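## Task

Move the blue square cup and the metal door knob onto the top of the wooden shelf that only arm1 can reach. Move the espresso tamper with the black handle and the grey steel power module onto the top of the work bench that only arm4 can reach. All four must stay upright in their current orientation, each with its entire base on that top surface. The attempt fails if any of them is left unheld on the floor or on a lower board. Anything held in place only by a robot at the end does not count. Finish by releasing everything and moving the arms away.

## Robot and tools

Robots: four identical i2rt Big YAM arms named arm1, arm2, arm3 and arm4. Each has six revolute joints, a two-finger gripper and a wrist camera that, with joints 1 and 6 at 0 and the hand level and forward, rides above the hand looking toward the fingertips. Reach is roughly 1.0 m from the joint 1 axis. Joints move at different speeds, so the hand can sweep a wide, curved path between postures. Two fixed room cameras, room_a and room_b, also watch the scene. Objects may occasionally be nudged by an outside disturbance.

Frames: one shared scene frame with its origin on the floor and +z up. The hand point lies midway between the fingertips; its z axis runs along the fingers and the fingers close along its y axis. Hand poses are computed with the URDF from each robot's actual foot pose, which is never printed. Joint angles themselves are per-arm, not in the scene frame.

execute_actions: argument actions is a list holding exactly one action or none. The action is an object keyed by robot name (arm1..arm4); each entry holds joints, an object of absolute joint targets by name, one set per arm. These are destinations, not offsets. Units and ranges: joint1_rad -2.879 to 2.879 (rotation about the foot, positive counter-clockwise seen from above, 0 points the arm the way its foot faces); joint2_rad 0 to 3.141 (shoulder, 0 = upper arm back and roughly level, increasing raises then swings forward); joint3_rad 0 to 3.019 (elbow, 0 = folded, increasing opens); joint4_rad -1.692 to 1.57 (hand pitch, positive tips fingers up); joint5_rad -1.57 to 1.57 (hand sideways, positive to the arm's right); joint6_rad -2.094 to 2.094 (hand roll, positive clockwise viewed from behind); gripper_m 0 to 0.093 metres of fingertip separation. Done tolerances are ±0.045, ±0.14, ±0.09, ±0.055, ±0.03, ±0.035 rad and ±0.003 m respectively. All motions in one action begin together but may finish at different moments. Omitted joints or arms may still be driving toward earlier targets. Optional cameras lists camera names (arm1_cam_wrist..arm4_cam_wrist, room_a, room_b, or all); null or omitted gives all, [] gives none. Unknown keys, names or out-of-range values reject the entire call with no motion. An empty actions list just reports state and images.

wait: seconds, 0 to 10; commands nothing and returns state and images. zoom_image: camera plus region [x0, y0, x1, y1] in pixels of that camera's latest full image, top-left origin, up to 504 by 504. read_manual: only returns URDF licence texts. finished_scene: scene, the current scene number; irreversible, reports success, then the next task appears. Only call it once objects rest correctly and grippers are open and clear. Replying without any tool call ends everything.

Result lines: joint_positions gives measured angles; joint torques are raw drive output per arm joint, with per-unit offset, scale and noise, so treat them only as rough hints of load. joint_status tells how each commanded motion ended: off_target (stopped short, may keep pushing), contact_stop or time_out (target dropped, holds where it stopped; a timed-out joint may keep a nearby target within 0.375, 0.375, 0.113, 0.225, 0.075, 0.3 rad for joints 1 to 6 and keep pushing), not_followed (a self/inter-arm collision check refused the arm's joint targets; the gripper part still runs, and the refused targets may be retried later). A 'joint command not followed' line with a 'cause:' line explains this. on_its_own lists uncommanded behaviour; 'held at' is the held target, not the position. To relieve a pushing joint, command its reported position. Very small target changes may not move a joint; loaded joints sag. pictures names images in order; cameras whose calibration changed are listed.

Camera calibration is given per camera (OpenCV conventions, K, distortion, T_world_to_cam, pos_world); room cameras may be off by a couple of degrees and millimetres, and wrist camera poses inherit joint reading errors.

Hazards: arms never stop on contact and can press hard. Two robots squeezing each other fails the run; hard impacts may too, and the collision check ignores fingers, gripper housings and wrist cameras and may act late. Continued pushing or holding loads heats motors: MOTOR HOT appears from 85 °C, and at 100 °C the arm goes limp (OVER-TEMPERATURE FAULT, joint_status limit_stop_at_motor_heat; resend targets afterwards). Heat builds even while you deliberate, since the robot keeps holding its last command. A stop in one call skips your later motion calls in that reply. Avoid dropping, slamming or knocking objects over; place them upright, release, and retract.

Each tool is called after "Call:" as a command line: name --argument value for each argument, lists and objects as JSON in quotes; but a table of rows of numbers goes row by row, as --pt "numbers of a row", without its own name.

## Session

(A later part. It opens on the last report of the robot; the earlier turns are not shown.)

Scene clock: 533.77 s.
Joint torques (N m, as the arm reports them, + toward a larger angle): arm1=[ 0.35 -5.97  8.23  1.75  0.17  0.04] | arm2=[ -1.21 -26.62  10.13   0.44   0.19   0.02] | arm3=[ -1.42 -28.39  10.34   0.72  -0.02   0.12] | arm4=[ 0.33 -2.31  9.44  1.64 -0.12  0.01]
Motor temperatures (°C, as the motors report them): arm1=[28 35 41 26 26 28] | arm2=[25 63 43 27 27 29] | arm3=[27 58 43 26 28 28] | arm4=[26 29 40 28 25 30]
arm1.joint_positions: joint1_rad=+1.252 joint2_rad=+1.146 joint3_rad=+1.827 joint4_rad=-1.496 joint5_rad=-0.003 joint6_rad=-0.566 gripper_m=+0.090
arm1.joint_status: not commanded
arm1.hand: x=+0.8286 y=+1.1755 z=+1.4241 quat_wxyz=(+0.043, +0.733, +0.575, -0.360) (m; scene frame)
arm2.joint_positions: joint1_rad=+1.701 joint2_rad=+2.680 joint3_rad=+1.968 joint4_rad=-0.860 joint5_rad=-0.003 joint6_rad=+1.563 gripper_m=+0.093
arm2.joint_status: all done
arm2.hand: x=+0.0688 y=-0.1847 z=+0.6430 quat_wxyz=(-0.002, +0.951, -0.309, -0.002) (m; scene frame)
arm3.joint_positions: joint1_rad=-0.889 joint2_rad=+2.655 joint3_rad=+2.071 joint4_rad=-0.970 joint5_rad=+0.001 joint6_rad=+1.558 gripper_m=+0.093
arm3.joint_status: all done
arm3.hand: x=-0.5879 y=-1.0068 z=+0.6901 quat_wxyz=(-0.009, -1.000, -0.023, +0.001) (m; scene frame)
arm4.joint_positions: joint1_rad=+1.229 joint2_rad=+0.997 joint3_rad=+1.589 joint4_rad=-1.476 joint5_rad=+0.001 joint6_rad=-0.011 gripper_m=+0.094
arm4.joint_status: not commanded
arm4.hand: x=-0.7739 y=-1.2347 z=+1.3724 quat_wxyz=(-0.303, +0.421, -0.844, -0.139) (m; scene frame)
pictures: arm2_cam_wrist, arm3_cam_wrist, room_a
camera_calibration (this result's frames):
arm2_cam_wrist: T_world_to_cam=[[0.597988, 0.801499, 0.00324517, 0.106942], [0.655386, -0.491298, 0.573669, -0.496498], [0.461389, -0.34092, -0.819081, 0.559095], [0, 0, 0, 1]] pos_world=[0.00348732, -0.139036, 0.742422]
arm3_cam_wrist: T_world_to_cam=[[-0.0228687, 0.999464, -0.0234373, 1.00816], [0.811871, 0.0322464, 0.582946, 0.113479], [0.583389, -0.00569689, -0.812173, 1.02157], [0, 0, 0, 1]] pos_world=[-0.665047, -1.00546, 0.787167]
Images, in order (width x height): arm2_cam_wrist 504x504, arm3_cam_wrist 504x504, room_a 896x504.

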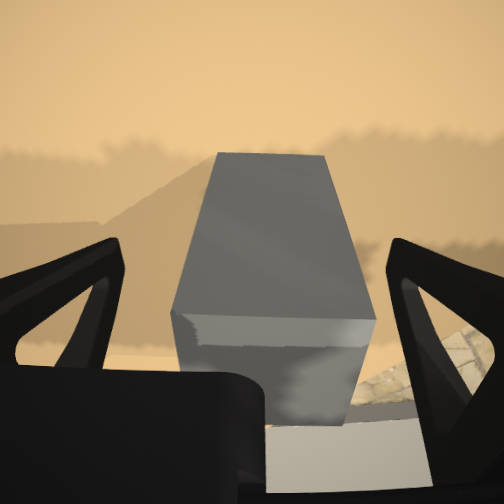

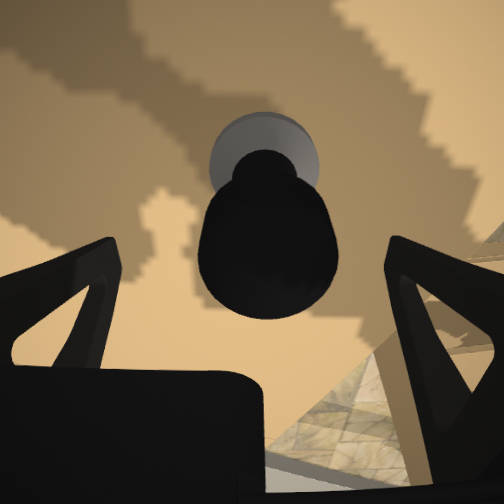

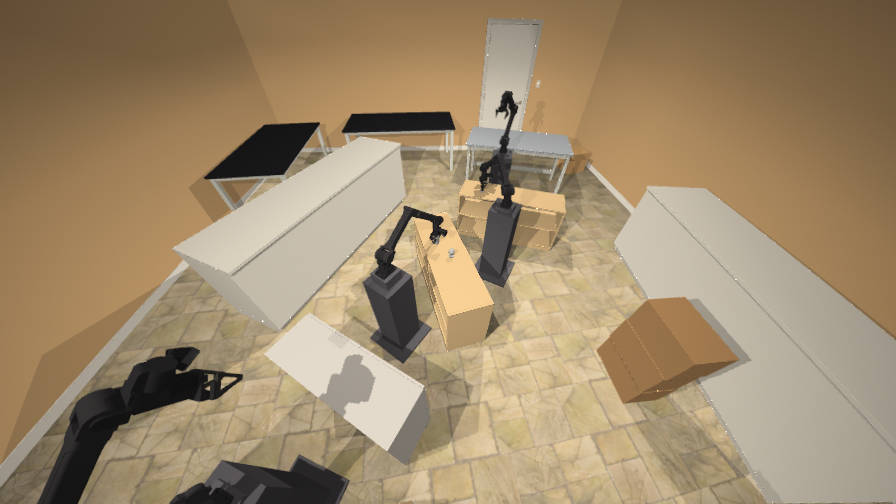

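Call:
execute_actions --actions '[{"arm2": {"joints": {"joint1_rad": 1.380, "joint2_rad": 2.340, "joint3_rad": 1.650, "joint4_rad": -0.880, "joint6_rad": 0.0}}, "arm3": {"joints": {"joint1_rad": 0.829, "joint2_rad": 2.465, "joint3_rad": 1.875, "joint4_rad": -0.980, "joint6_rad": 0.80}}, "arm4": {"joints": {"joint1_rad": 1.220, "joint2_rad": 2.275, "joint3_rad": 1.770, "joint4_rad": -1.030}}}]' --cameras '["arm2_cam_wrist", "arm3_cam_wrist", "arm4_cam_wrist", "room_a"]'

Scene clock: 565.83 s.
Joint torques (N m, as the arm reports them, + toward a larger angle): arm1=[ 0.55 -6.04  8.22  1.75  0.17  0.03] | arm2=[ -1.71 -21.96   8.44  -0.41   0.01  -0.12] | arm3=[ -2.18 -24.71   8.81  -0.16   0.06  -0.11] | arm4=[ -0.1  -19.84   8.71   0.37  -0.12   0.01]
Motor temperatures (°C, as the motors report them): arm1=[28 34 41 26 26 28] | arm2=[25 65 42 27 27 29] | arm3=[27 59 42 26 27 28] | arm4=[26 30 43 28 25 30]
arm1.joint_positions: joint1_rad=+1.252 joint2_rad=+1.146 joint3_rad=+1.827 joint4_rad=-1.496 joint5_rad=-0.003 joint6_rad=-0.566 gripper_m=+0.090
arm1.joint_status: not commanded
arm1.hand: x=+0.8286 y=+1.1755 z=+1.4241 quat_wxyz=(+0.043, +0.733, +0.575, -0.360) (m; scene frame)
arm2.joint_positions: joint1_rad=+1.388 joint2_rad=+2.320 joint3_rad=+1.657 joint4_rad=-0.867 joint5_rad=+0.001 joint6_rad=+0.008 gripper_m=+0.093
arm2.joint_status: all done
arm2.hand: x=-0.0472 y=-0.0110 z=+0.7823 quat_wxyz=(+0.002, +0.953, +0.302, -0.021) (m; scene frame)
arm3.joint_positions: joint1_rad=+0.839 joint2_rad=+2.440 joint3_rad=+1.877 joint4_rad=-0.970 joint5_rad=-0.002 joint6_rad=+0.814 gripper_m=+0.093
arm3.joint_status: all done
arm3.hand: x=+0.0649 y=-0.1672 z=+0.7720 quat_wxyz=(-0.016, -0.307, -0.951, -0.010) (m; scene frame)
arm4.joint_positions: joint1_rad=+1.229 joint2_rad=+2.295 joint3_rad=+1.746 joint4_rad=-1.033 joint5_rad=+0.001 joint6_rad=-0.011 gripper_m=+0.094
arm4.joint_status: all done
arm4.hand: x=-0.5867 y=-1.0047 z=+0.7864 quat_wxyz=(+0.005, +0.445, -0.896, +0.010) (m; scene frame)
pictures: arm2_cam_wrist, arm3_cam_wrist, arm4_cam_wrist, room_a
camera_calibration (this result's frames):
arm2_cam_wrist: T_world_to_cam=[[-0.565515, 0.824691, 0.00877848, -0.0223464], [0.694317, 0.470315, 0.544727, -0.380009], [0.445103, 0.314146, -0.838567, 0.80759], [0, 0, 0, 1]] pos_world=[-0.108251, -0.0565487, 0.884416]
arm3_cam_wrist: T_world_to_cam=[[-0.602134, -0.797608, -0.0354357, -0.0677595], [-0.670299, 0.480916, 0.565172, -0.306409], [-0.433744, 0.364062, -0.824212, 0.849175], [0, 0, 0, 1]] pos_world=[0.122138, -0.215841, 0.870673]
arm4_cam_wrist: T_world_to_cam=[[0.800314, -0.598784, 0.0309051, -0.159999], [-0.491043, -0.624989, 0.606849, -1.39185], [-0.344056, -0.500845, -0.794216, 0.0459035], [0, 0, 0, 1]] pos_world=[-0.539615, -0.942706, 0.886045]
Images, in order (width x height): arm2_cam_wrist 504x504, arm3_cam_wrist 504x504, arm4_cam_wrist 504x504, room_a 896x504.

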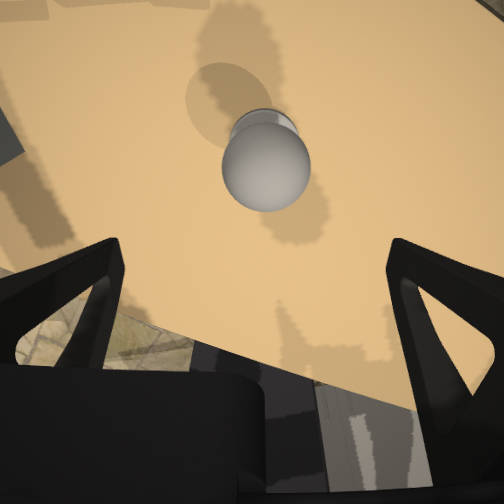

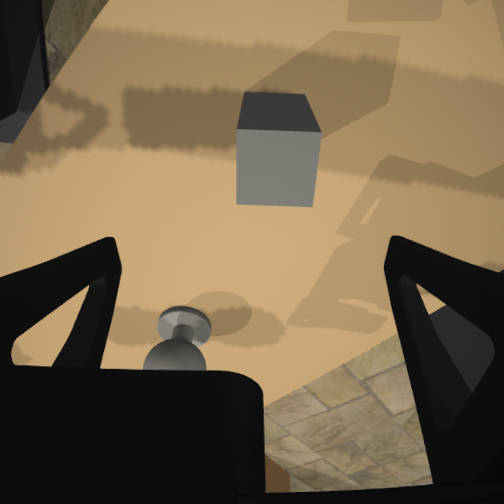

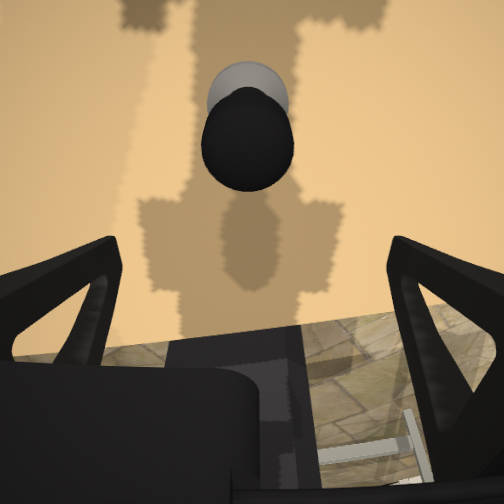

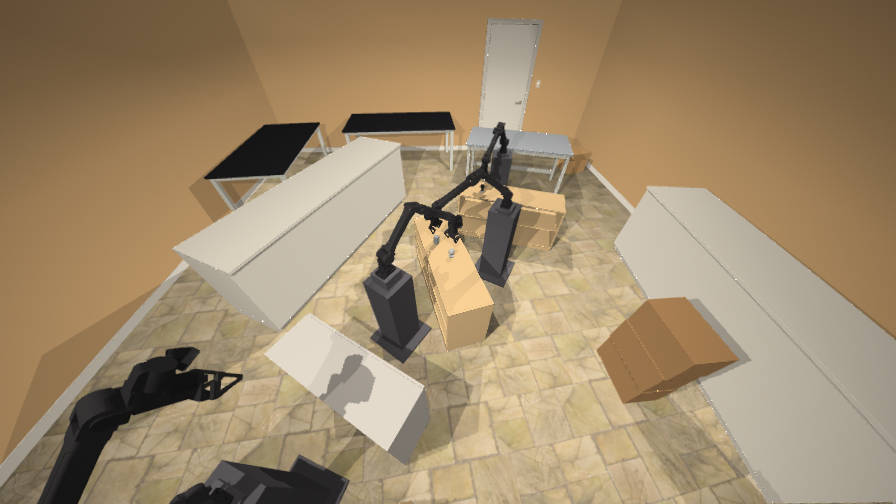

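Call:
execute_actions --actions '[]'

Scene clock: 586.70 s.
Joint torques (N m, as the arm reports them, + toward a larger angle): arm1=[ 0.49 -6.02  8.21  1.74  0.16  0.03] | arm2=[ -1.65 -21.95   8.43  -0.44   0.02  -0.13] | arm3=[ -2.13 -24.84   8.77  -0.17   0.08  -0.1 ] | arm4=[ -0.04 -20.     8.7    0.42  -0.12   0.02]
Motor temperatures (°C, as the motors report them): arm1=[28 34 41 26 26 28] | arm2=[25 63 41 27 27 29] | arm3=[27 57 41 26 28 28] | arm4=[26 36 43 28 25 30]
arm1.joint_positions: joint1_rad=+1.252 joint2_rad=+1.146 joint3_rad=+1.827 joint4_rad=-1.496 joint5_rad=-0.003 joint6_rad=-0.566 gripper_m=+0.090
arm1.joint_status: not commanded
arm1.hand: x=+0.8286 y=+1.1755 z=+1.4241 quat_wxyz=(+0.043, +0.733, +0.575, -0.360) (m; scene frame)
arm2.joint_positions: joint1_rad=+1.388 joint2_rad=+2.320 joint3_rad=+1.657 joint4_rad=-0.867 joint5_rad=+0.001 joint6_rad=+0.008 gripper_m=+0.093
arm2.joint_status: all done
arm2.hand: x=-0.0472 y=-0.0110 z=+0.7823 quat_wxyz=(+0.002, +0.953, +0.302, -0.021) (m; scene frame)
arm3.joint_positions: joint1_rad=+0.839 joint2_rad=+2.440 joint3_rad=+1.877 joint4_rad=-0.970 joint5_rad=-0.002 joint6_rad=+0.814 gripper_m=+0.093
arm3.joint_status: all done
arm3.hand: x=+0.0649 y=-0.1672 z=+0.7720 quat_wxyz=(-0.016, -0.307, -0.951, -0.010) (m; scene frame)
arm4.joint_positions: joint1_rad=+1.229 joint2_rad=+2.295 joint3_rad=+1.746 joint4_rad=-1.033 joint5_rad=+0.001 joint6_rad=-0.011 gripper_m=+0.094
arm4.joint_status: all done
arm4.hand: x=-0.5867 y=-1.0047 z=+0.7864 quat_wxyz=(+0.005, +0.445, -0.896, +0.010) (m; scene frame)
pictures: arm1_cam_wrist, arm2_cam_wrist, arm3_cam_wrist, arm4_cam_wrist, room_a, room_b
camera_calibration (this result's frames):
arm1_cam_wrist: T_world_to_cam=[[-0.871313, 0.339678, 0.354165, -0.178284], [0.345812, 0.937076, -0.0479809, -1.31758], [-0.348178, 0.0806682, -0.933951, 1.64428], [0, 0, 0, 1]] pos_world=[0.872793, 1.16259, 1.5356]
arm2_cam_wrist: T_world_to_cam=[[-0.565829, 0.824476, 0.00879385, -0.0223756], [0.694141, 0.470572, 0.54473, -0.380016], [0.444978, 0.314328, -0.838566, 0.807584], [0, 0, 0, 1]] pos_world=[-0.108233, -0.0565734, 0.884415]
arm3_cam_wrist: T_world_to_cam=[[-0.602134, -0.797608, -0.0354357, -0.0677595], [-0.670299, 0.480916, 0.565172, -0.306409], [-0.433744, 0.364062, -0.824212, 0.849175], [0, 0, 0, 1]] pos_world=[0.122138, -0.215841, 0.870673]
arm4_cam_wrist: T_world_to_cam=[[0.800314, -0.598784, 0.0309051, -0.159999], [-0.491043, -0.624989, 0.606849, -1.39185], [-0.344056, -0.500845, -0.794216, 0.0459035], [0, 0, 0, 1]] pos_world=[-0.539615, -0.942706, 0.886045]
Images, in order (width x height): arm1_cam_wrist 504x504, arm2_cam_wrist 504x504, arm3_cam_wrist 504x504, arm4_cam_wrist 504x504, room_a 896x504, room_b 896x504.

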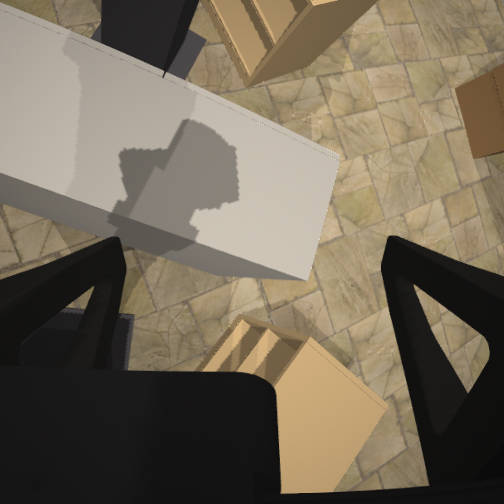

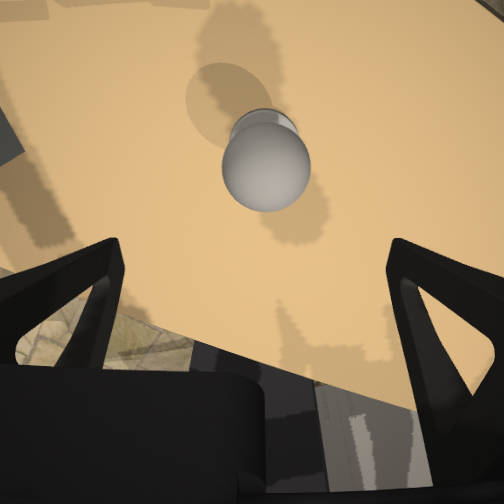

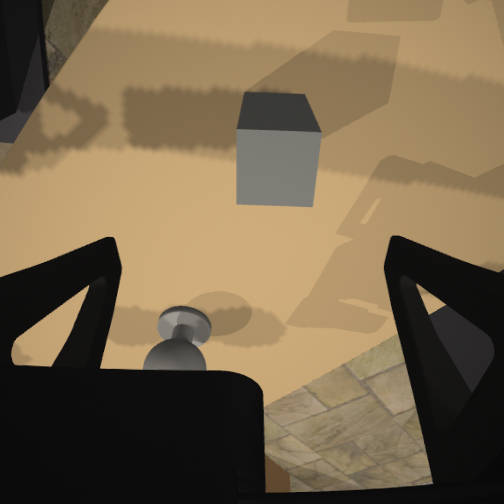

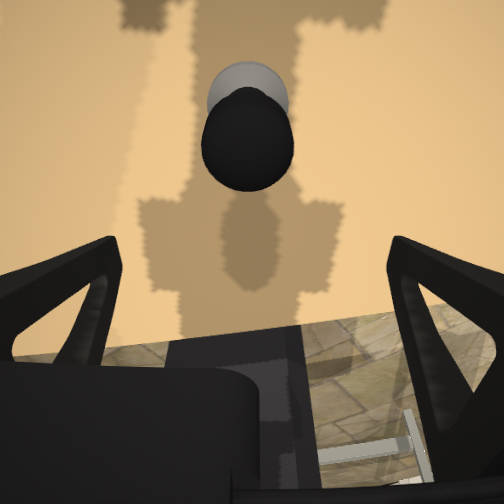

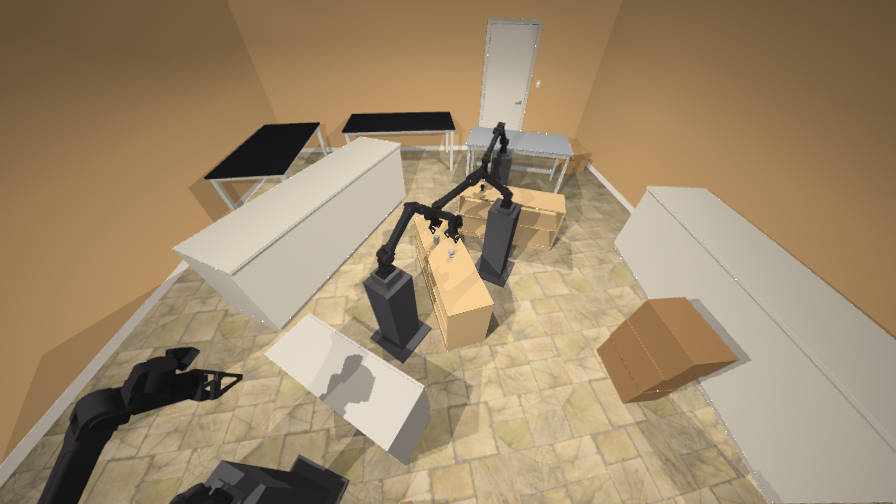

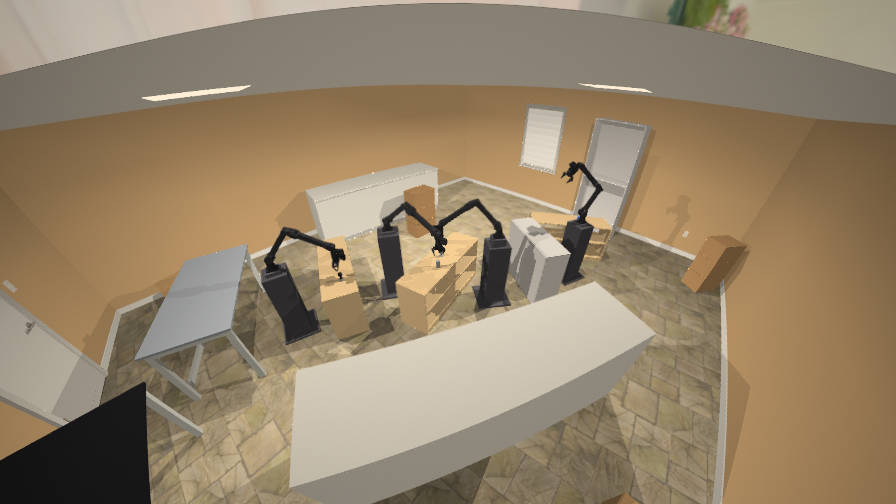

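Call:
execute_actions --actions '[{"arm2":{"joints":{"joint1_rad":1.374,"joint2_rad":2.552,"joint3_rad":1.738,"joint4_rad":-0.74,"joint6_rad":0.0}},"arm3":{"joints":{"joint1_rad":0.832,"joint2_rad":2.647,"joint3_rad":1.955,"joint4_rad":-0.865,"joint6_rad":0.814}},"arm4":{"joints":{"joint1_rad":1.232,"joint2_rad":2.478,"joint3_rad":1.785,"joint4_rad":-0.862,"joint6_rad":0.0}}}]' --cameras '["arm2_cam_wrist","arm3_cam_wrist","arm4_cam_wrist"]'

Scene clock: 646.17 s.
Joint torques (N m, as the arm reports them, + toward a larger angle): arm1=[ 0.28 -6.04  8.21  1.74  0.17  0.04] | arm2=[ -2.25 -25.     9.41   0.43   0.02  -0.13] | arm3=[ -1.89 -27.23   9.39   0.75   0.08   0.01] | arm4=[  0.88 -20.54   7.23   0.58  -0.13   0.02]
Motor temperatures (°C, as the motors report them): arm1=[28 32 41 26 26 28] | arm2=[25 63 40 27 27 29] | arm3=[27 57 41 26 28 28] | arm4=[26 41 44 28 25 30]
arm1.joint_positions: joint1_rad=+1.252 joint2_rad=+1.146 joint3_rad=+1.827 joint4_rad=-1.496 joint5_rad=-0.003 joint6_rad=-0.566 gripper_m=+0.090
arm1.joint_status: not commanded
arm1.hand: x=+0.8286 y=+1.1755 z=+1.4241 quat_wxyz=(+0.043, +0.733, +0.575, -0.360) (m; scene frame)
arm2.joint_positions: joint1_rad=+1.388 joint2_rad=+2.561 joint3_rad=+1.718 joint4_rad=-0.753 joint5_rad=+0.001 joint6_rad=+0.008 gripper_m=+0.093
arm2.joint_status: all done
arm2.hand: x=-0.0342 y=-0.0002 z=+0.6518 quat_wxyz=(-0.008, +0.953, +0.302, +0.011) (m; scene frame)
arm3.joint_positions: joint1_rad=+0.839 joint2_rad=+2.646 joint3_rad=+1.941 joint4_rad=-0.878 joint5_rad=-0.002 joint6_rad=+0.814 gripper_m=+0.093
arm3.joint_status: all done
arm3.hand: x=+0.0531 y=-0.1694 z=+0.6561 quat_wxyz=(+0.006, -0.307, -0.952, +0.002) (m; scene frame)
arm4.joint_positions: joint1_rad=+1.229 joint2_rad=+2.502 joint3_rad=+1.767 joint4_rad=-0.873 joint5_rad=+0.001 joint6_rad=-0.011 gripper_m=+0.094
arm4.joint_status: all done
arm4.hand: x=-0.5897 y=-1.0110 z=+0.6628 quat_wxyz=(+0.017, +0.445, -0.895, +0.015) (m; scene frame)
pictures: arm2_cam_wrist, arm3_cam_wrist, arm4_cam_wrist
camera_calibration (this result's frames):
arm2_cam_wrist: T_world_to_cam=[[-0.565867, 0.824434, 0.0101622, -0.0236004], [0.663917, 0.448315, 0.598521, -0.359112], [0.488885, 0.34543, -0.801043, 0.666055], [0, 0, 0, 1]] pos_world=[-0.100558, -0.0496229, 0.748714]
arm3_cam_wrist: T_world_to_cam=[[-0.602948, -0.797779, 0.00134498, -0.104891], [-0.642104, 0.486291, 0.592642, -0.266425], [-0.473451, 0.356469, -0.805465, 0.737873], [0, 0, 0, 1]] pos_world=[0.115031, -0.217148, 0.752366]
arm4_cam_wrist: T_world_to_cam=[[0.80061, -0.598411, 0.030456, -0.156663], [-0.481706, -0.612577, 0.626664, -1.31736], [-0.356346, -0.516385, -0.778694, -0.0896901], [0, 0, 0, 1]] pos_world=[-0.541113, -0.947045, 0.76047]
Images, in order (width x height): arm2_cam_wrist 504x504, arm3_cam_wrist 504x504, arm4_cam_wrist 504x504.

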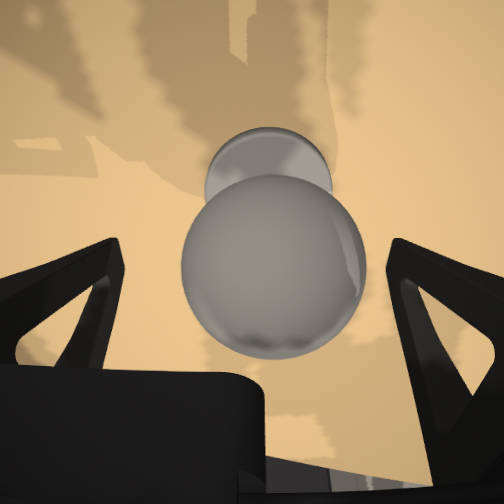

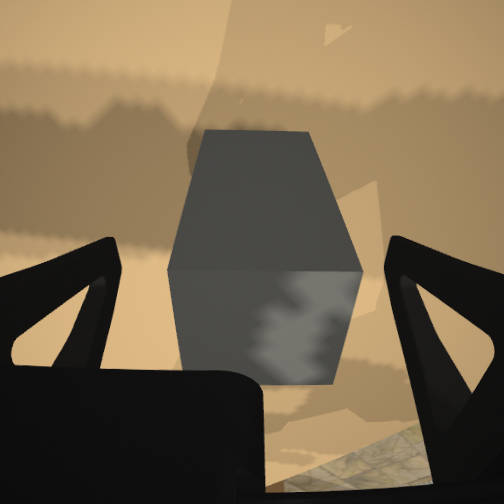

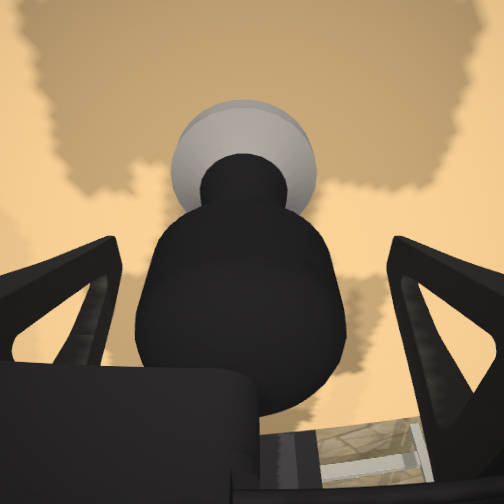

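Call:
execute_actions --actions '[{"arm2":{"joints":{"joint4_rad":-0.716,"gripper_m":0.03}},"arm3":{"joints":{"gripper_m":0.015}},"arm4":{"joints":{"joint2_rad":2.445,"joint4_rad":-0.855,"gripper_m":0.022}}}]' --cameras '["arm2_cam_wrist","arm3_cam_wrist","arm4_cam_wrist"]'

Scene clock: 677.63 s.
Joint torques (N m, as the arm reports them, + toward a larger angle): arm1=[ 0.44 -5.98  8.21  1.72  0.17  0.04] | arm2=[ -2.18 -24.85   9.53   0.6    0.03  -0.12] | arm3=[ -1.86 -27.65   9.41   0.67   0.06   0.02] | arm4=[  0.71 -22.01   7.39   0.56  -0.1    0.  ]
Motor temperatures (°C, as the motors report them): arm1=[28 32 42 26 26 28] | arm2=[25 67 41 27 27 29] | arm3=[27 59 42 26 28 28] | arm4=[26 43 42 28 25 30]
arm1.joint_positions: joint1_rad=+1.252 joint2_rad=+1.146 joint3_rad=+1.827 joint4_rad=-1.496 joint5_rad=-0.003 joint6_rad=-0.566 gripper_m=+0.090
arm1.joint_status: not commanded
arm1.hand: x=+0.8286 y=+1.1755 z=+1.4241 quat_wxyz=(+0.043, +0.733, +0.575, -0.360) (m; scene frame)
arm2.joint_positions: joint1_rad=+1.388 joint2_rad=+2.561 joint3_rad=+1.718 joint4_rad=-0.732 joint5_rad=+0.000 joint6_rad=+0.008 gripper_m=+0.053
arm2.joint_status: gripper_m off_target (ended at +0.053, target +0.030); the others done
arm2.hand: x=-0.0386 y=-0.0030 z=+0.6517 quat_wxyz=(-0.005, +0.953, +0.302, +0.001) (m; scene frame)
arm3.joint_positions: joint1_rad=+0.839 joint2_rad=+2.646 joint3_rad=+1.941 joint4_rad=-0.877 joint5_rad=-0.001 joint6_rad=+0.814 gripper_m=+0.039
arm3.joint_status: gripper_m off_target (ended at +0.039, target +0.015)
arm3.hand: x=+0.0533 y=-0.1694 z=+0.6561 quat_wxyz=(+0.006, -0.307, -0.952, +0.002) (m; scene frame)
arm4.joint_positions: joint1_rad=+1.229 joint2_rad=+2.484 joint3_rad=+1.767 joint4_rad=-0.865 joint5_rad=+0.001 joint6_rad=-0.011 gripper_m=+0.043
arm4.joint_status: gripper_m off_target (ended at +0.043, target +0.022); the others done
arm4.hand: x=-0.5852 y=-1.0047 z=+0.6736 quat_wxyz=(+0.005, +0.445, -0.896, +0.009) (m; scene frame)
pictures: arm2_cam_wrist, arm3_cam_wrist, arm4_cam_wrist
camera_calibration (this result's frames):
arm2_cam_wrist: T_world_to_cam=[[-0.565534, 0.824677, 0.00896072, -0.0230448], [0.673812, 0.455757, 0.581604, -0.343497], [0.475551, 0.334954, -0.813423, 0.676604], [0, 0, 0, 1]] pos_world=[-0.10334, -0.0510757, 0.750351]
arm3_cam_wrist: T_world_to_cam=[[-0.602946, -0.797781, 0.00103467, -0.104592], [-0.642592, 0.486425, 0.592002, -0.265814], [-0.472791, 0.35628, -0.805936, 0.738216], [0, 0, 0, 1]] pos_world=[0.115149, -0.217155, 0.752426]
arm4_cam_wrist: T_world_to_cam=[[0.800091, -0.59912, 0.0301563, -0.157688], [-0.491068, -0.625264, 0.606545, -1.32278], [-0.344538, -0.5001, -0.794477, -0.042506], [0, 0, 0, 1]] pos_world=[-0.538056, -0.942818, 0.773312]
Images, in order (width x height): arm2_cam_wrist 504x504, arm3_cam_wrist 504x504, arm4_cam_wrist 504x504.

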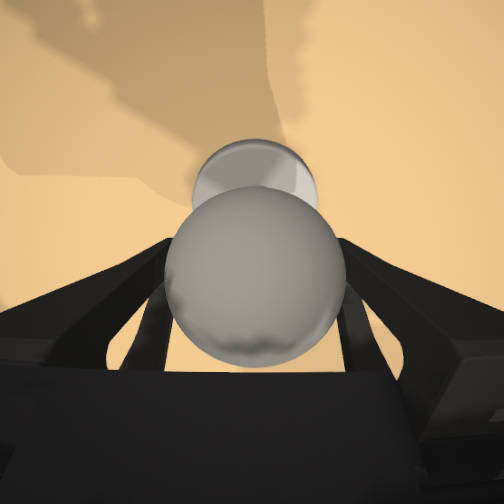

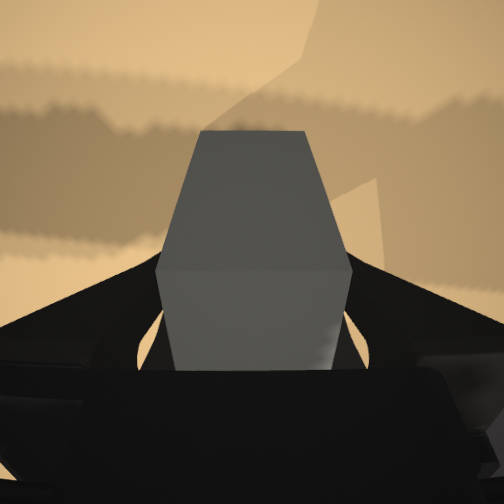

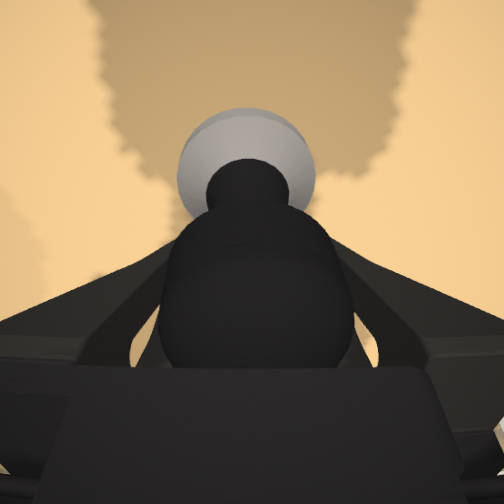

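Call:
execute_actions --actions '[{"arm1":{"joints":{"joint6_rad":0.0,"gripper_m":0.093}},"arm2":{"joints":{"joint1_rad":-1.07,"joint2_rad":2.24,"joint3_rad":1.725,"joint4_rad":-1.03,"joint6_rad":-1.57}},"arm3":{"joints":{"joint1_rad":-0.895,"joint2_rad":2.61,"joint3_rad":2.06,"joint4_rad":-0.995,"joint6_rad":0.70}},"arm4":{"joints":{"joint1_rad":-1.02,"joint2_rad":2.125,"joint3_rad":1.845,"joint4_rad":-1.247,"joint6_rad":-1.57}}}]'

Scene clock: 725.73 s.
Joint torques (N m, as the arm reports them, + toward a larger angle): arm1=[ 0.49 -6.12  8.21  1.76  0.19  0.02] | arm2=[ -0.35 -24.03   9.46  -0.49  -0.12  -0.11] | arm3=[ -0.85 -28.43   9.57  -0.29  -0.1   -0.1 ] | arm4=[  0.86 -20.05   8.35  -0.13  -0.24  -0.23]
Motor temperatures (°C, as the motors report them): arm1=[28 31 42 26 26 28] | arm2=[25 69 41 27 27 29] | arm3=[27 61 42 26 28 28] | arm4=[26 47 43 28 25 30]
arm1.joint_positions: joint1_rad=+1.252 joint2_rad=+1.146 joint3_rad=+1.827 joint4_rad=-1.496 joint5_rad=-0.003 joint6_rad=-0.013 gripper_m=+0.093
arm1.joint_status: all done
arm1.hand: x=+0.8286 y=+1.1755 z=+1.4241 quat_wxyz=(+0.139, +0.862, +0.353, -0.335) (m; scene frame)
arm2.joint_positions: joint1_rad=-1.076 joint2_rad=+2.247 joint3_rad=+1.728 joint4_rad=-1.017 joint5_rad=+0.002 joint6_rad=-1.562 gripper_m=+0.053
arm2.joint_status: all done
arm2.hand: x=+0.6495 y=+0.9895 z=+0.8539 quat_wxyz=(-0.021, +0.990, -0.140, +0.000) (m; scene frame)
arm3.joint_positions: joint1_rad=-0.903 joint2_rad=+2.608 joint3_rad=+2.054 joint4_rad=-0.981 joint5_rad=+0.003 joint6_rad=+0.712 gripper_m=+0.039
arm3.joint_status: all done
arm3.hand: x=-0.5984 y=-1.0120 z=+0.7167 quat_wxyz=(-0.016, -0.905, -0.424, +0.009) (m; scene frame)
arm4.joint_positions: joint1_rad=-1.019 joint2_rad=+2.155 joint3_rad=+1.836 joint4_rad=-1.237 joint5_rad=+0.002 joint6_rad=-1.559 gripper_m=+0.043
arm4.joint_status: all done
arm4.hand: x=-0.8342 y=-2.1497 z=+0.9185 quat_wxyz=(-0.002, +0.110, -0.994, +0.014) (m; scene frame)
pictures: arm1_cam_wrist, arm2_cam_wrist, arm3_cam_wrist, arm4_cam_wrist, room_a, room_b
camera_calibration (this result's frames):
arm1_cam_wrist: T_world_to_cam=[[-0.698358, 0.715745, -0.00205607, -0.256363], [0.710148, 0.692533, -0.126838, -1.21971], [-0.0893599, -0.0900385, -0.991921, 1.71303], [0, 0, 0, 1]] pos_world=[0.84022, 1.18242, 1.54396]
arm2_cam_wrist: T_world_to_cam=[[0.289272, 0.956342, 0.0416079, -1.16757], [0.777231, -0.260023, 0.572974, -0.728571], [0.558779, -0.133406, -0.818516, 0.595181], [0, 0, 0, 1]] pos_world=[0.571438, 1.00655, 0.953198]
arm3_cam_wrist: T_world_to_cam=[[-0.754233, 0.656025, -0.0276347, 0.231489], [0.531598, 0.634801, 0.560742, 0.56459], [0.385403, 0.40824, -0.827529, 1.3607], [0, 0, 0, 1]] pos_world=[-0.649955, -1.06576, 0.815825]
arm4_cam_wrist: T_world_to_cam=[[0.224663, -0.973321, 0.0466151, -1.95142], [-0.791423, -0.15435, 0.591461, -1.53392], [-0.568486, -0.169771, -0.804985, 0.0265719], [0, 0, 0, 1]] pos_world=[-0.76046, -2.13161, 1.01961]
Images, in order (width x height): arm1_cam_wrist 504x504, arm2_cam_wrist 504x504, arm3_cam_wrist 504x504, arm4_cam_wrist 504x504, room_a 896x504, room_b 896x504.

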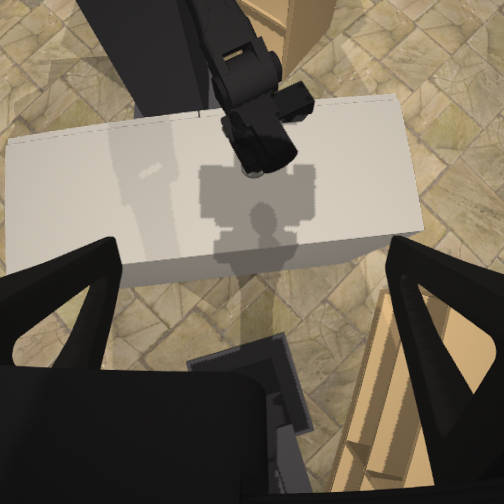

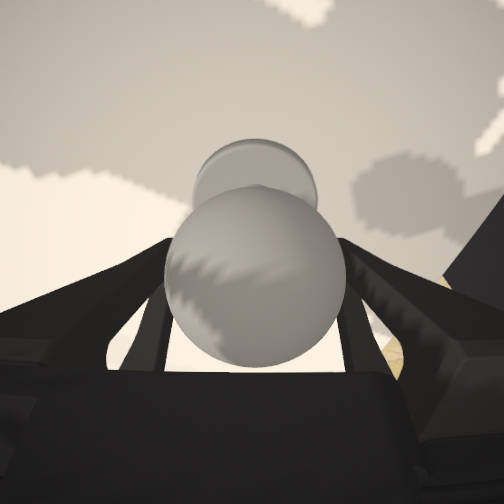

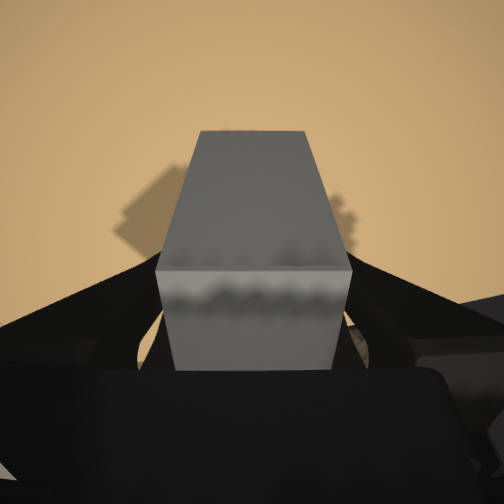

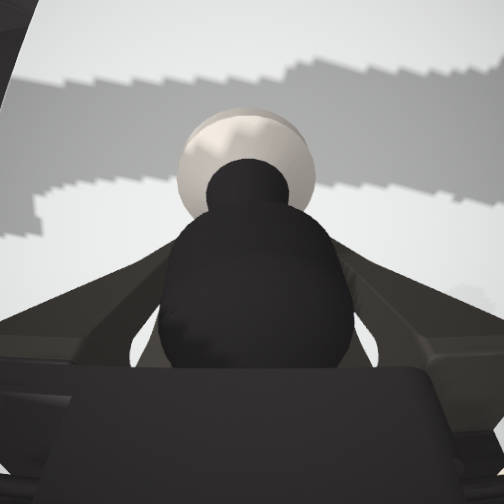

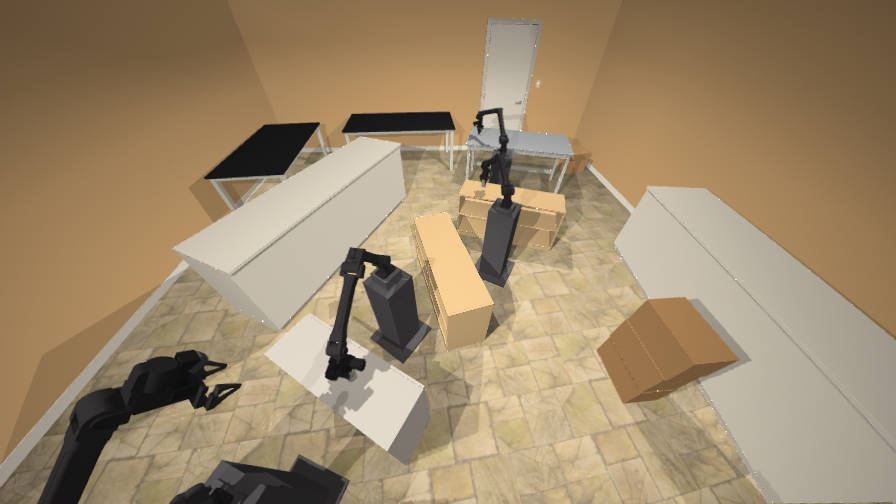

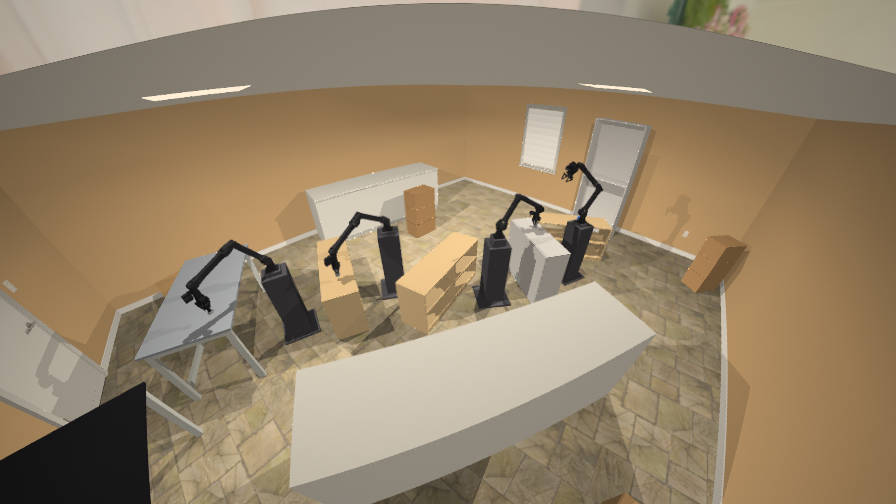

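Call:
zoom_image --camera "room_b" --region '[130, 230, 330, 400]'

Call:
zoom_image --camera "room_a" --region '[440, 95, 600, 205]'

Region (130, 230, 330, 400) of room_b's 896x504 image, scaled by 2.520, with more detail than that image has; it fills the top 428 rows of this view, and the rest is white.

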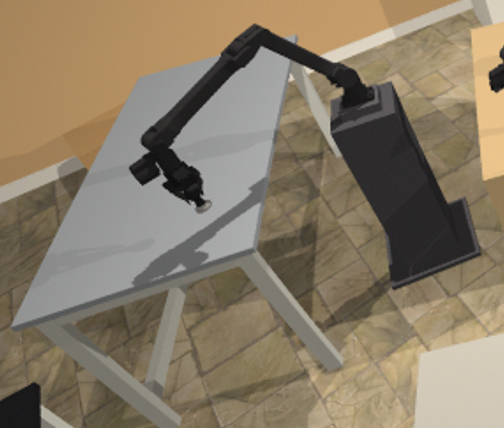

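Region (440, 95, 600, 205) of room_a's 896x504 image, scaled by 3.150, with more detail than that image has; it fills the top 346 rows of this view, and the rest is white.

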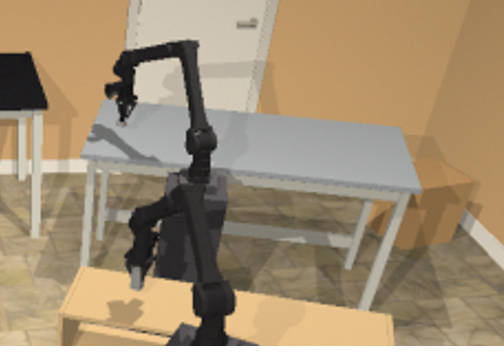

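Call:
execute_actions --actions '[{"arm2":{"joints":{"joint2_rad":2.318,"joint4_rad":-0.958}},"arm3":{"joints":{"joint2_rad":2.688,"joint4_rad":-0.926}},"arm4":{"joints":{"joint1_rad":-1.25,"joint2_rad":2.243,"joint4_rad":-1.135}}}]' --cameras '["arm2_cam_wrist","arm3_cam_wrist","arm4_cam_wrist","room_a","room_b"]'

Scene clock: 781.27 s.
Joint torques (N m, as the arm reports them, + toward a larger angle): arm1=[ 0.41 -6.05  8.22  1.72  0.2   0.02] | arm2=[ -0.34 -24.08   9.59   0.44  -0.11  -0.11] | arm3=[ -0.65 -29.1    9.5    0.71  -0.07  -0.08] | arm4=[  0.22 -21.36   8.62   0.44  -0.21  -0.22]
Motor temperatures (°C, as the motors report them): arm1=[28 30 42 26 26 28] | arm2=[25 69 42 27 27 29] | arm3=[27 63 43 26 28 28] | arm4=[26 48 45 28 25 30]
arm1.joint_positions: joint1_rad=+1.252 joint2_rad=+1.146 joint3_rad=+1.827 joint4_rad=-1.496 joint5_rad=-0.003 joint6_rad=-0.013 gripper_m=+0.093
arm1.joint_status: not commanded
arm1.hand: x=+0.8286 y=+1.1755 z=+1.4241 quat_wxyz=(+0.139, +0.862, +0.353, -0.335) (m; scene frame)
arm2.joint_positions: joint1_rad=-1.076 joint2_rad=+2.322 joint3_rad=+1.722 joint4_rad=-0.971 joint5_rad=+0.001 joint6_rad=-1.562 gripper_m=+0.053
arm2.joint_status: all done
arm2.hand: x=+0.6472 y=+0.9829 z=+0.8048 quat_wxyz=(-0.003, +0.990, -0.140, -0.002) (m; scene frame)
arm3.joint_positions: joint1_rad=-0.903 joint2_rad=+2.692 joint3_rad=+2.049 joint4_rad=-0.939 joint5_rad=+0.002 joint6_rad=+0.711 gripper_m=+0.039
arm3.joint_status: all done
arm3.hand: x=-0.5983 y=-0.9912 z=+0.6576 quat_wxyz=(+0.006, -0.905, -0.425, -0.001) (m; scene frame)
arm4.joint_positions: joint1_rad=-1.241 joint2_rad=+2.279 joint3_rad=+1.826 joint4_rad=-1.142 joint5_rad=+0.001 joint6_rad=-1.559 gripper_m=+0.043
arm4.joint_status: all done
arm4.hand: x=-0.9773 y=-2.1716 z=+0.8352 quat_wxyz=(-0.002, +0.000, -1.000, -0.006) (m; scene frame)
pictures: arm2_cam_wrist, arm3_cam_wrist, arm4_cam_wrist, room_a, room_b
camera_calibration (this result's frames):
arm2_cam_wrist: T_world_to_cam=[[0.288907, 0.957342, 0.00538295, -1.13012], [0.783168, -0.239571, 0.573806, -0.725028], [0.550618, -0.161561, -0.818973, 0.588686], [0, 0, 0, 1]] pos_world=[0.570178, 1.00333, 0.904227]
arm3_cam_wrist: T_world_to_cam=[[-0.754717, 0.656044, 0.00293713, 0.195904], [0.530965, 0.608183, 0.590076, 0.538498], [0.38533, 0.4469, -0.807342, 1.32827], [0, 0, 0, 1]] pos_world=[-0.649892, -1.04963, 0.754036]
arm4_cam_wrist: T_world_to_cam=[[0.00528715, -0.999968, 0.00607486, -2.17512], [-0.808303, -0.000696966, 0.588767, -1.28182], [-0.588743, -0.00802322, -0.80828, 0.208706], [0, 0, 0, 1]] pos_world=[-0.901725, -2.17427, 0.9366]
Images, in order (width x height): arm2_cam_wrist 504x504, arm3_cam_wrist 504x504, arm4_cam_wrist 504x504, room_a 896x504, room_b 896x504.

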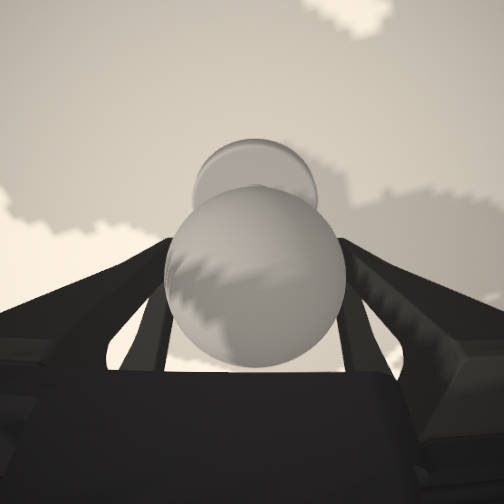

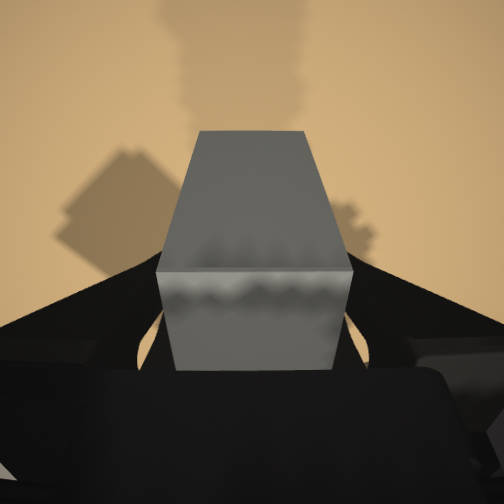

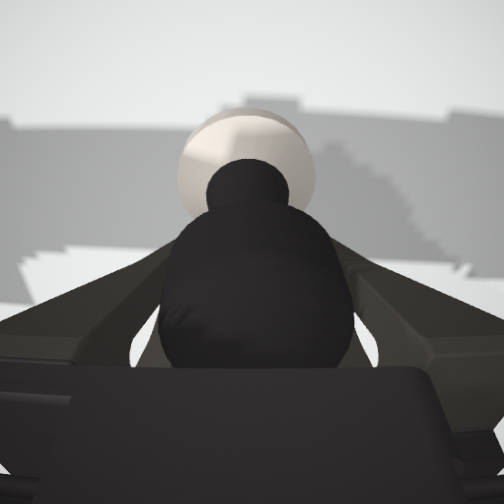

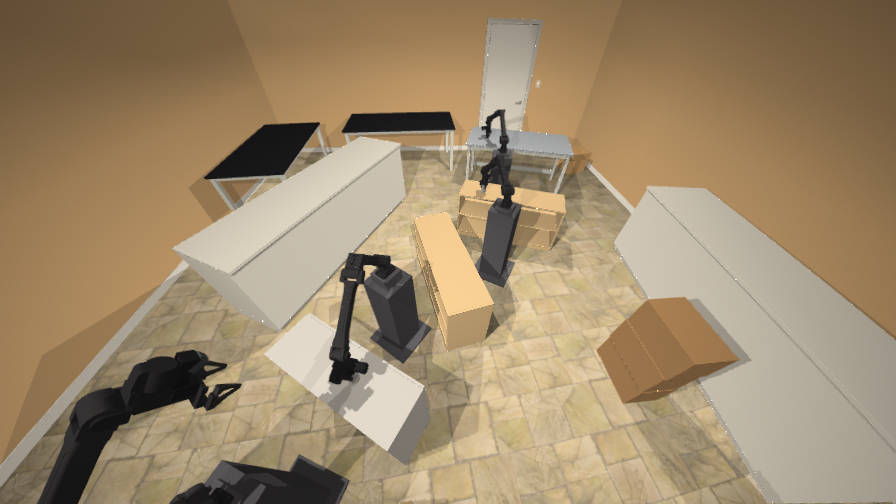

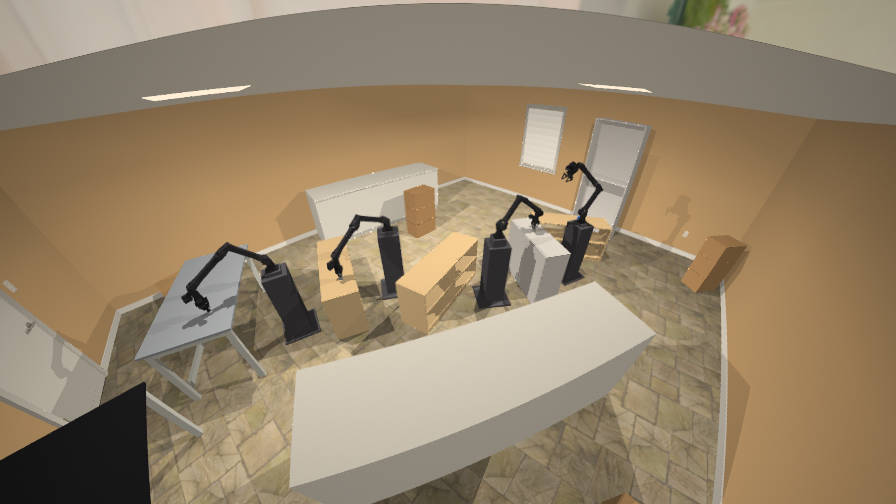

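Call:
zoom_image --camera "arm4_cam_wrist" --region '[150, 70, 504, 320]'

Region (150, 70, 504, 320) of arm4_cam_wrist's 504x504 image, scaled by 1.424, with more detail than that image has; it fills the top 356 rows of this view, and the rest is white.

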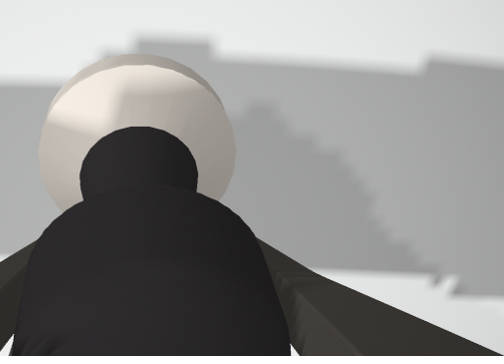

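Call:
execute_actions --actions '[{"arm2":{"joints":{"gripper_m":0.093}},"arm3":{"joints":{"gripper_m":0.093}},"arm4":{"joints":{"joint2_rad":2.274,"joint4_rad":-1.057}}}]' --cameras '["arm2_cam_wrist","arm3_cam_wrist","arm4_cam_wrist"]'

Scene clock: 811.53 s.
Joint torques (N m, as the arm reports them, + toward a larger angle): arm1=[ 0.27 -6.09  8.24  1.71  0.19  0.03] | arm2=[ -0.26 -24.28   9.61   0.45  -0.11  -0.11] | arm3=[ -0.66 -28.9    9.53   0.71  -0.08  -0.09] | arm4=[  0.4  -19.21   8.74   0.78  -0.2   -0.23]
Motor temperatures (°C, as the motors report them): arm1=[28 30 42 26 26 28] | arm2=[25 70 42 27 27 29] | arm3=[27 64 43 26 27 28] | arm4=[26 51 46 28 25 30]
arm1.joint_positions: joint1_rad=+1.252 joint2_rad=+1.146 joint3_rad=+1.827 joint4_rad=-1.496 joint5_rad=-0.003 joint6_rad=-0.013 gripper_m=+0.093
arm1.joint_status: not commanded
arm1.hand: x=+0.8286 y=+1.1755 z=+1.4241 quat_wxyz=(+0.139, +0.862, +0.353, -0.335) (m; scene frame)
arm2.joint_positions: joint1_rad=-1.076 joint2_rad=+2.322 joint3_rad=+1.722 joint4_rad=-0.971 joint5_rad=+0.001 joint6_rad=-1.563 gripper_m=+0.093
arm2.joint_status: all done
arm2.hand: x=+0.6472 y=+0.9829 z=+0.8048 quat_wxyz=(-0.003, +0.990, -0.139, -0.002) (m; scene frame)
arm3.joint_positions: joint1_rad=-0.903 joint2_rad=+2.691 joint3_rad=+2.049 joint4_rad=-0.939 joint5_rad=+0.002 joint6_rad=+0.711 gripper_m=+0.093
arm3.joint_status: all done
arm3.hand: x=-0.5983 y=-0.9918 z=+0.6586 quat_wxyz=(+0.005, -0.905, -0.425, -0.001) (m; scene frame)
arm4.joint_positions: joint1_rad=-1.241 joint2_rad=+2.279 joint3_rad=+1.826 joint4_rad=-1.070 joint5_rad=+0.001 joint6_rad=-1.559 gripper_m=+0.043
arm4.joint_status: all done
arm4.hand: x=-0.9771 y=-2.1894 z=+0.8356 quat_wxyz=(-0.003, -0.001, -1.000, +0.030) (m; scene frame)
pictures: arm2_cam_wrist, arm3_cam_wrist, arm4_cam_wrist
camera_calibration (this result's frames):
arm2_cam_wrist: T_world_to_cam=[[0.288542, 0.957452, 0.00538494, -1.13], [0.783258, -0.239273, 0.573808, -0.72538], [0.550682, -0.16135, -0.818972, 0.588436], [0, 0, 0, 1]] pos_world=[0.57017, 1.0033, 0.904227]
arm3_cam_wrist: T_world_to_cam=[[-0.754717, 0.656047, 0.00191537, 0.196957], [0.530948, 0.609083, 0.589162, 0.539715], [0.385352, 0.445668, -0.808012, 1.32858], [0, 0, 0, 1]] pos_world=[-0.649884, -1.05005, 0.755152]
arm4_cam_wrist: T_world_to_cam=[[0.00487433, -0.996934, 0.078092, -2.24678], [-0.808754, 0.041999, 0.586646, -1.18711], [-0.588128, -0.0660167, -0.806069, 0.0807944], [0, 0, 0, 1]] pos_world=[-0.901614, -2.1847, 0.936998]
Images, in order (width x height): arm2_cam_wrist 504x504, arm3_cam_wrist 504x504, arm4_cam_wrist 504x504.

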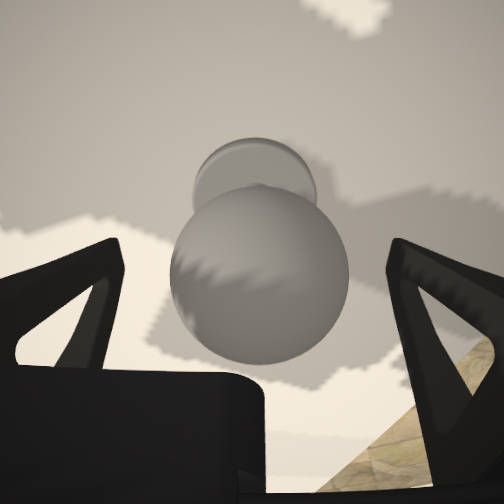

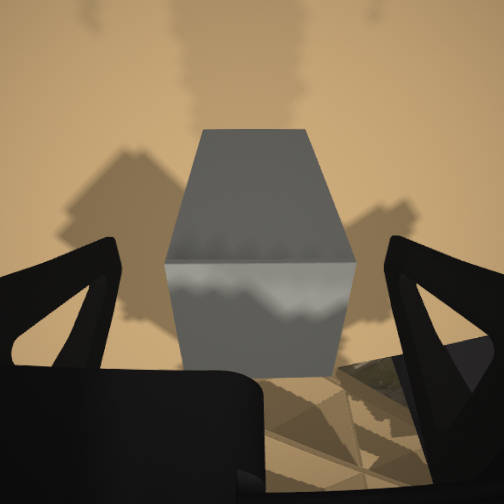

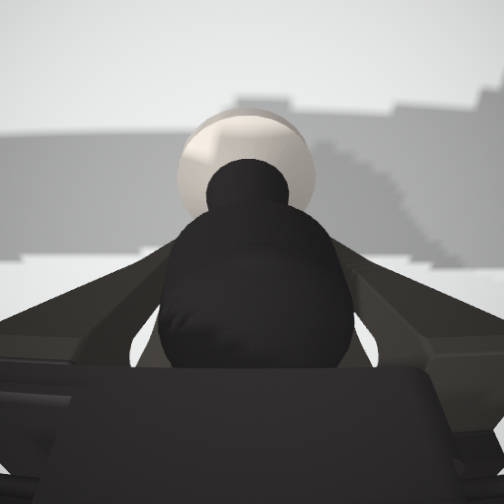

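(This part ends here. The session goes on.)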